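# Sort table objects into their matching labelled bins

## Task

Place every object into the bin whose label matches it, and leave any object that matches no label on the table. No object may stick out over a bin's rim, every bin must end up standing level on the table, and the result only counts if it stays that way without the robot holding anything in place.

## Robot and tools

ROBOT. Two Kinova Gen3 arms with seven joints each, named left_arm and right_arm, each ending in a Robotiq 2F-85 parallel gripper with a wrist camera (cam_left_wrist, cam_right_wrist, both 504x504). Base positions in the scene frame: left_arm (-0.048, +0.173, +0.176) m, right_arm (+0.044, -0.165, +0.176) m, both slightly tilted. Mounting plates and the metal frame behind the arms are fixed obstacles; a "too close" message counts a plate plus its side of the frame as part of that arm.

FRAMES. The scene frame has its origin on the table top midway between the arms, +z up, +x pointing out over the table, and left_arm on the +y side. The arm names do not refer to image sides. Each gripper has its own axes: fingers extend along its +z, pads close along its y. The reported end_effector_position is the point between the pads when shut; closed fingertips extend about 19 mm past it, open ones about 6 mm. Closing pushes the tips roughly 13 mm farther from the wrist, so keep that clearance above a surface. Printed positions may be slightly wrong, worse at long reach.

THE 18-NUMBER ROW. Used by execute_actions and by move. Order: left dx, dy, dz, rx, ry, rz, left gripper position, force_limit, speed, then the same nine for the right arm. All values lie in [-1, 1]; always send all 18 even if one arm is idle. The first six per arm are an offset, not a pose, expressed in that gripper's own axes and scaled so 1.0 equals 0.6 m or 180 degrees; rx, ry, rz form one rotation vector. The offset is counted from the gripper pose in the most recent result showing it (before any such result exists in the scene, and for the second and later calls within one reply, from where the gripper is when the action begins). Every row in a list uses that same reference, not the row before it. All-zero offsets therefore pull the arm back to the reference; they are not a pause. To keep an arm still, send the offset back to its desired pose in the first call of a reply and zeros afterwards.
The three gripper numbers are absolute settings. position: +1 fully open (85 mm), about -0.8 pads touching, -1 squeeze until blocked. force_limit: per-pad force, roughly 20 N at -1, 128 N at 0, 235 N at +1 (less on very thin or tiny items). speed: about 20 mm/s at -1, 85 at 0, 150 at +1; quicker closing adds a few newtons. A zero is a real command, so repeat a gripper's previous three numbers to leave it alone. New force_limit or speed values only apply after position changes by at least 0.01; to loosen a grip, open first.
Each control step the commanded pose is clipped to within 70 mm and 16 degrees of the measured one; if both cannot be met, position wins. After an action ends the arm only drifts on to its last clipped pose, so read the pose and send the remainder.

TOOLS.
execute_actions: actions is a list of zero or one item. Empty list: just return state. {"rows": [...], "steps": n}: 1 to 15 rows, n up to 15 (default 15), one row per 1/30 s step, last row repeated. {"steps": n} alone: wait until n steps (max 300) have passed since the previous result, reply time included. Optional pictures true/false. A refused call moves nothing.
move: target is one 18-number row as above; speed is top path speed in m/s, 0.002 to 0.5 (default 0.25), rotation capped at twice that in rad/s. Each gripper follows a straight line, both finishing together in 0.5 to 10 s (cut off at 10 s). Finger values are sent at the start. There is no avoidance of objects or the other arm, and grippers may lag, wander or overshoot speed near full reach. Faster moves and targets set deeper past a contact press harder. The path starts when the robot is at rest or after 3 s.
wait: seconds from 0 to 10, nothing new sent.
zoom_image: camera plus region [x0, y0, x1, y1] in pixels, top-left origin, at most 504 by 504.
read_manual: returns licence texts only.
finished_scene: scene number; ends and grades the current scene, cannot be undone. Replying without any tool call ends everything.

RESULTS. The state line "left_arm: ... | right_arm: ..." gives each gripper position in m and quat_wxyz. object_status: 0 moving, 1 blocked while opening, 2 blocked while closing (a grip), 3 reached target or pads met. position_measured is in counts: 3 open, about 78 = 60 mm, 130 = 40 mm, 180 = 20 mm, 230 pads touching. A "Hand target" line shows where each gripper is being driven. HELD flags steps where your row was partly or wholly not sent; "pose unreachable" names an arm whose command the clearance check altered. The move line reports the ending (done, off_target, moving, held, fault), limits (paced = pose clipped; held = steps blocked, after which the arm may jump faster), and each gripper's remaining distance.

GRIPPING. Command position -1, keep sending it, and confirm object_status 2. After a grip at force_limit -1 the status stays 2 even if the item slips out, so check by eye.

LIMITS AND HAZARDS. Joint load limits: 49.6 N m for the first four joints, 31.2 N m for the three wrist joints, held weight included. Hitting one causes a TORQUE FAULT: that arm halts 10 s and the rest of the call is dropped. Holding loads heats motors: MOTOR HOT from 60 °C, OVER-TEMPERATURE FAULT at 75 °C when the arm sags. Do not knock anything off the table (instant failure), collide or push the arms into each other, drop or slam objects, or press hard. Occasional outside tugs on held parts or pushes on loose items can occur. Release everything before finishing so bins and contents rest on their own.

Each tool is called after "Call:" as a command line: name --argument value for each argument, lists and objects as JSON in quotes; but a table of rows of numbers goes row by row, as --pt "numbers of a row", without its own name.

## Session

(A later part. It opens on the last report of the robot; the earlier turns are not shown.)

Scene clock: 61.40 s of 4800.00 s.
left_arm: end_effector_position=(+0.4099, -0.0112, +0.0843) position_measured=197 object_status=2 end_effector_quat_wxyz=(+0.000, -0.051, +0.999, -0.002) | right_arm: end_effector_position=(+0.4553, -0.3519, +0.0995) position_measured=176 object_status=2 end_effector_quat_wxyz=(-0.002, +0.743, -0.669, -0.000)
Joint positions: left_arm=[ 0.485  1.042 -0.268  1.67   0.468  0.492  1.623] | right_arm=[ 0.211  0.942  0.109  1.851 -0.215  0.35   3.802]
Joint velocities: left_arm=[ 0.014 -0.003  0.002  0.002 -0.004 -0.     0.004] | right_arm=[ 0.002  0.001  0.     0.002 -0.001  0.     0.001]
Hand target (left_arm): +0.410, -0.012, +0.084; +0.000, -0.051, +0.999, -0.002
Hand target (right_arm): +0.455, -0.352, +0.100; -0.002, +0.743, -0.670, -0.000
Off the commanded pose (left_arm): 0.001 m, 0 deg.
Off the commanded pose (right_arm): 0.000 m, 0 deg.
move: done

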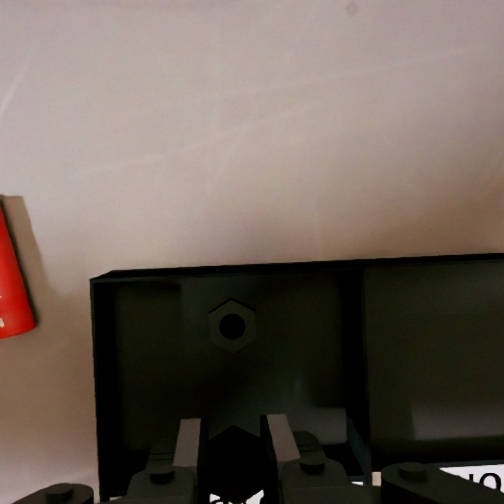

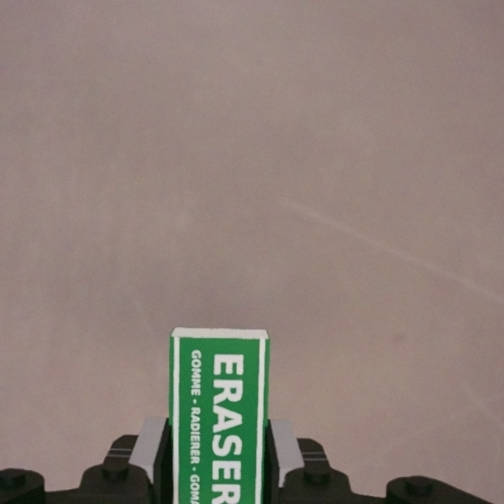

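Call:
move --target '[0.002,0,0.094,0,0,0,-1,-0.7,0,0,0,0,0,0,0,-1,-0.7,0]' --speed 0.1

Call:
execute_actions --actions '[{"rows":[[0,0,0,0,0,0,-0.35,-0.7,0,0,0,0,0,0,0,-1,-0.7,0]],"steps":7}]' --pictures false

Call:
move --target '[0,0,-0.1,0,0,0,-0.35,-0.7,0,0,0,0,0,0,0,-1,-0.7,0]'

Call:
move --target '[0,0.75,-0.05,0,0,0,-0.35,-0.7,0,-0.71,0.037,0,0,0,0,-1,-0.7,0]' --speed 0.35

Scene clock: 66.83 s of 4800.00 s.
left_arm: end_effector_position=(+0.4091, -0.0117, +0.0282) position_measured=197 object_status=2 end_effector_quat_wxyz=(+0.001, -0.051, +0.999, -0.002) | right_arm: end_effector_position=(+0.4553, -0.3519, +0.0995) position_measured=176 object_status=2 end_effector_quat_wxyz=(-0.002, +0.743, -0.669, -0.000)
Joint positions: left_arm=[ 0.456  1.16  -0.222  1.635  0.497  0.402  1.598] | right_arm=[ 0.211  0.942  0.109  1.851 -0.215  0.35   3.802]
Joint velocities: left_arm=[-0.001 -0.001  0.001 -0.003  0.001  0.001  0.   ] | right_arm=[-0.    -0.     0.     0.    -0.    -0.001  0.   ]
Hand target (left_arm): +0.409, -0.011, +0.028; +0.000, -0.051, +0.999, -0.002
Hand target (right_arm): +0.455, -0.352, +0.100; -0.002, +0.743, -0.669, -0.000
Off the commanded pose (left_arm): 0.001 m, 0 deg.
Off the commanded pose (right_arm): 0.000 m, 0 deg.
After step 90, 1.53 s passed at rest.
move: done

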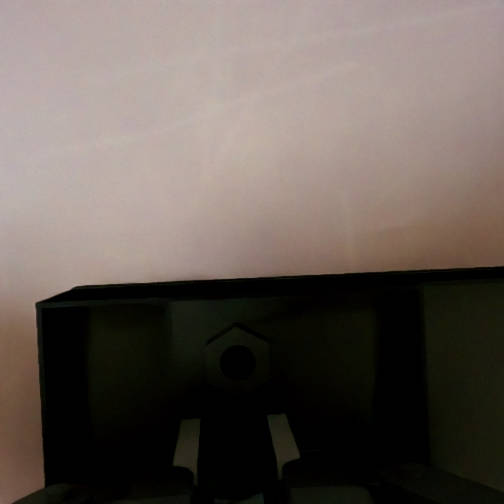

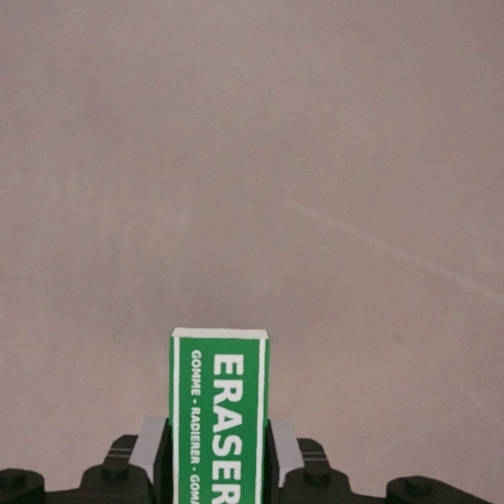

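Scene clock: 67.07 s of 4800.00 s.
left_arm: end_effector_position=(+0.4091, -0.0117, +0.0283) position_measured=175 object_status=0 end_effector_quat_wxyz=(+0.001, -0.051, +0.999, -0.002) | right_arm: end_effector_position=(+0.4553, -0.3519, +0.0995) position_measured=176 object_status=2 end_effector_quat_wxyz=(-0.002, +0.743, -0.669, -0.000)
Joint positions: left_arm=[ 0.456  1.16  -0.222  1.635  0.497  0.402  1.598] | right_arm=[ 0.211  0.942  0.109  1.851 -0.215  0.35   3.802]
Joint velocities: left_arm=[-0.001  0.002 -0.     0.     0.001  0.    -0.001] | right_arm=[-0.    -0.    -0.     0.001  0.    -0.002 -0.   ]
Hand target (left_arm): +0.409, -0.012, +0.028; +0.001, -0.051, +0.999, -0.002
Hand target (right_arm): +0.455, -0.352, +0.100; -0.002, +0.743, -0.669, -0.000
Off the commanded pose (left_arm): 0.000 m, 0 deg.
Off the commanded pose (right_arm): 0.000 m, 0 deg.
Steps of this call (steps 1 to 7: all 7 steps of this action). Readings (end_effector_position | what the end effector reports):
1: left_arm (+0.4091, -0.0117, +0.0283) | right_arm (+0.4553, -0.3519, +0.0995) | left_arm position_measured=197 object_status=0 | right_arm position_measured=176 object_status=2
2: left_arm (+0.4092, -0.0117, +0.0284) | right_arm (+0.4553, -0.3519, +0.0995) | left_arm position_measured=196 object_status=0 | right_arm position_measured=176 object_status=2
4: left_arm (+0.4092, -0.0117, +0.0284) | right_arm (+0.4553, -0.3519, +0.0995) | left_arm position_measured=186 object_status=0 | right_arm position_measured=176 object_status=2
7: the state above

Scene clock: 68.10 s of 4800.00 s.
left_arm: end_effector_position=(+0.4087, -0.0113, +0.0880) position_measured=173 object_status=3 end_effector_quat_wxyz=(+0.000, -0.051, +0.999, -0.002) | right_arm: end_effector_position=(+0.4553, -0.3519, +0.0995) position_measured=176 object_status=2 end_effector_quat_wxyz=(-0.002, +0.743, -0.669, -0.000)
Joint positions: left_arm=[ 0.488  1.033 -0.27   1.676  0.467  0.496  1.624] | right_arm=[ 0.211  0.942  0.109  1.851 -0.215  0.35   3.802]
Joint velocities: left_arm=[ 0.002 -0.005  0.001 -0.    -0.     0.    -0.001] | right_arm=[-0.     0.     0.    -0.     0.001  0.001  0.   ]
Hand target (left_arm): +0.409, -0.011, +0.088; +0.001, -0.051, +0.999, -0.002
Hand target (right_arm): +0.455, -0.352, +0.100; -0.002, +0.743, -0.669, -0.000
Off the commanded pose (left_arm): 0.000 m, 0 deg.
Off the commanded pose (right_arm): 0.000 m, 0 deg.
move: done

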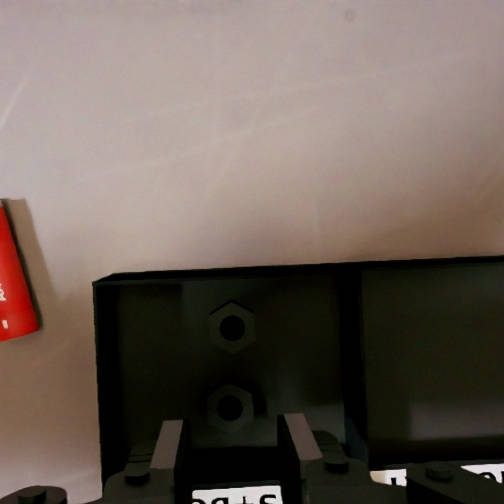

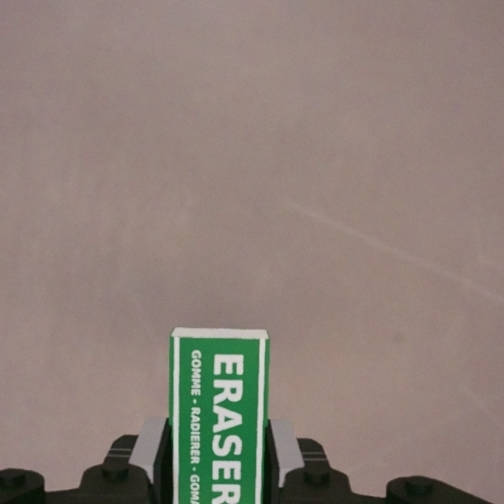

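Scene clock: 70.10 s of 4800.00 s.
left_arm: end_effector_position=(+0.3629, +0.4357, +0.1160) position_measured=173 object_status=3 end_effector_quat_wxyz=(+0.001, -0.051, +0.999, -0.003) | right_arm: end_effector_position=(+0.3896, +0.0687, +0.1011) position_measured=176 object_status=2 end_effector_quat_wxyz=(-0.002, +0.743, -0.670, +0.001)
Joint positions: left_arm=[-0.53   0.936 -0.168  1.719  0.27   0.496  0.827] | right_arm=[-0.895  0.948  0.219  1.959 -0.574  0.299  3.114]
Joint velocities: left_arm=[-0.002  0.001  0.     0.    -0.001  0.001 -0.001] | right_arm=[-0.005  0.001  0.    -0.001  0.001 -0.001 -0.002]
Hand target (left_arm): +0.363, +0.436, +0.116; +0.001, -0.051, +0.999, -0.003
Hand target (right_arm): +0.389, +0.069, +0.101; -0.002, +0.743, -0.670, +0.001
Off the commanded pose (left_arm): 0.001 m, 0 deg.
Off the commanded pose (right_arm): 0.001 m, 0 deg.
move: done

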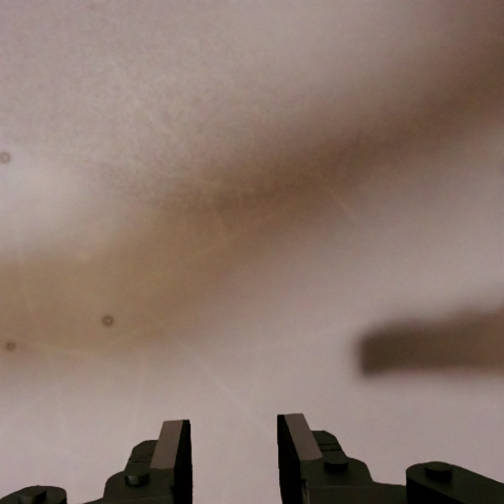

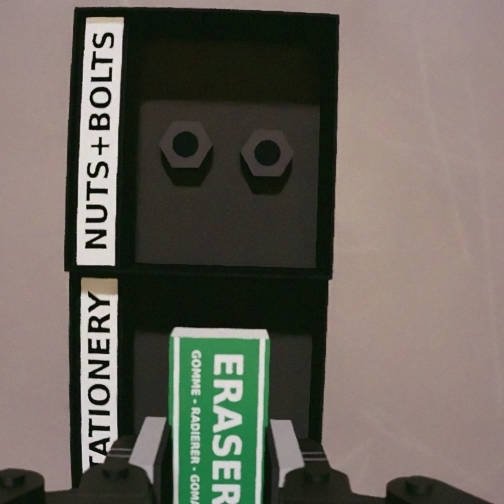

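Call:
move --target '[0,0,0,0,0,0,-0.35,-0.7,0,0,0.001,0.119,0,0,0,-1,-0.7,0]' --speed 0.1

Call:
execute_actions --actions '[{"rows":[[0,0,0,0,0,0,-0.35,-0.7,0,0,0,0,0,0,0,-0.27,-0.7,0]],"steps":7}]' --pictures false

Call:
move --target '[0,0,0,0,0,0,-0.35,-0.7,0,0,0,-0.25,0,0,0,-0.27,-0.7,0]'

Scene clock: 73.93 s of 4800.00 s.
left_arm: end_effector_position=(+0.3629, +0.4357, +0.1160) position_measured=173 object_status=3 end_effector_quat_wxyz=(+0.001, -0.051, +0.999, -0.003) | right_arm: end_effector_position=(+0.3895, +0.0692, +0.0300) position_measured=176 object_status=2 end_effector_quat_wxyz=(-0.002, +0.743, -0.669, +0.001)
Joint positions: left_arm=[-0.53   0.936 -0.168  1.719  0.27   0.496  0.827] | right_arm=[-0.825  1.114  0.117  1.908 -0.604  0.156  3.151]
Joint velocities: left_arm=[ 0.     0.    -0.     0.    -0.     0.001  0.   ] | right_arm=[ 0.003  0.007  0.001  0.    -0.     0.001  0.   ]
Hand target (left_arm): +0.363, +0.436, +0.116; +0.001, -0.051, +0.999, -0.003
Hand target (right_arm): +0.389, +0.069, +0.030; -0.002, +0.743, -0.670, +0.001
Off the commanded pose (left_arm): 0.000 m, 0 deg.
Off the commanded pose (right_arm): 0.001 m, 0 deg.
move: done

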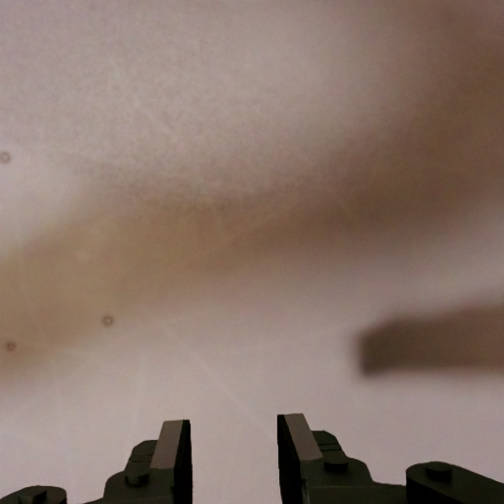

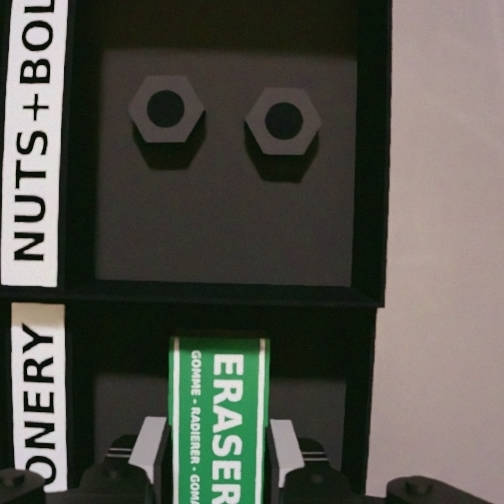

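Scene clock: 74.17 s of 4800.00 s.
left_arm: end_effector_position=(+0.3629, +0.4357, +0.1160) position_measured=173 object_status=3 end_effector_quat_wxyz=(+0.001, -0.051, +0.999, -0.003) | right_arm: end_effector_position=(+0.3895, +0.0693, +0.0301) position_measured=164 object_status=0 end_effector_quat_wxyz=(-0.002, +0.743, -0.669, +0.001)
Joint positions: left_arm=[-0.53   0.936 -0.168  1.719  0.27   0.496  0.827] | right_arm=[-0.825  1.114  0.117  1.908 -0.604  0.156  3.151]
Joint velocities: left_arm=[ 0.001  0.001 -0.     0.    -0.001 -0.     0.001] | right_arm=[-0.001  0.001  0.     0.001  0.     0.    -0.   ]
Hand target (left_arm): +0.363, +0.436, +0.116; +0.001, -0.051, +0.999, -0.003
Hand target (right_arm): +0.389, +0.069, +0.030; -0.002, +0.743, -0.669, +0.001
Off the commanded pose (left_arm): 0.000 m, 0 deg.
Off the commanded pose (right_arm): 0.000 m, 0 deg.
Steps of this call (steps 1 to 7: all 7 steps of this action). Readings (end_effector_position | what the end effector reports):
1: left_arm (+0.3629, +0.4357, +0.1160) | right_arm (+0.3895, +0.0692, +0.0300) | left_arm position_measured=173 object_status=3 | right_arm position_measured=176 object_status=0
2: left_arm (+0.3629, +0.4357, +0.1160) | right_arm (+0.3895, +0.0693, +0.0301) | left_arm position_measured=173 object_status=3 | right_arm position_measured=176 object_status=0
4: left_arm (+0.3629, +0.4357, +0.1160) | right_arm (+0.3895, +0.0693, +0.0301) | left_arm position_measured=173 object_status=3 | right_arm position_measured=167 object_status=0
7: the state above

Scene clock: 75.57 s of 4800.00 s.
left_arm: end_effector_position=(+0.3629, +0.4357, +0.1160) position_measured=173 object_status=3 end_effector_quat_wxyz=(+0.001, -0.051, +0.999, -0.003) | right_arm: end_effector_position=(+0.3887, +0.0686, +0.1798) position_measured=163 object_status=3 end_effector_quat_wxyz=(-0.002, +0.743, -0.670, +0.000)
Joint positions: left_arm=[-0.53   0.936 -0.168  1.719  0.27   0.496  0.827] | right_arm=[-0.984  0.773  0.346  1.971 -0.494  0.485  3.04 ]
Joint velocities: left_arm=[ 0.001  0.     0.     0.001 -0.001 -0.    -0.   ] | right_arm=[-0.004 -0.003 -0.    -0.001  0.001 -0.001  0.   ]
Hand target (left_arm): +0.363, +0.436, +0.116; +0.001, -0.051, +0.999, -0.003
Hand target (right_arm): +0.389, +0.069, +0.180; -0.003, +0.743, -0.670, +0.000
Off the commanded pose (left_arm): 0.000 m, 0 deg.
Off the commanded pose (right_arm): 0.000 m, 0 deg.
move: done

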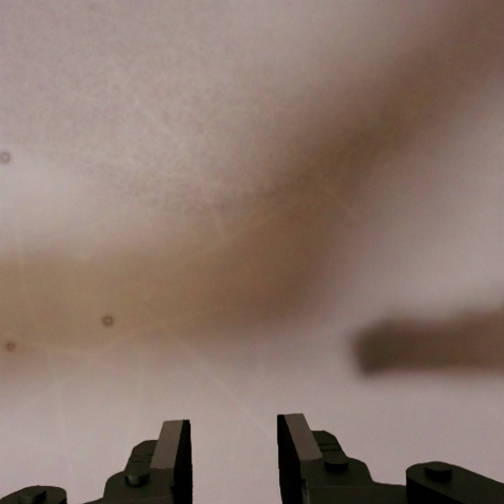

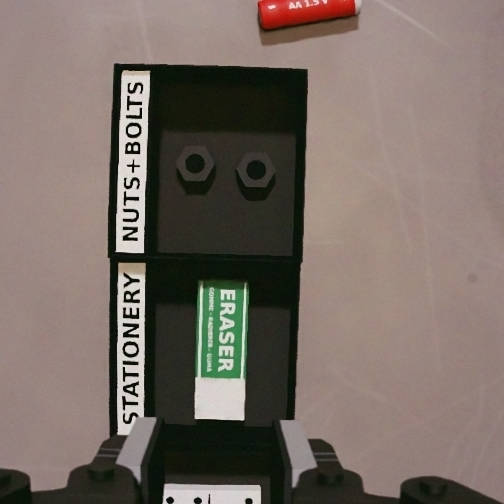

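Call:
finished_scene --scene 2

The scene is finished: the task was done.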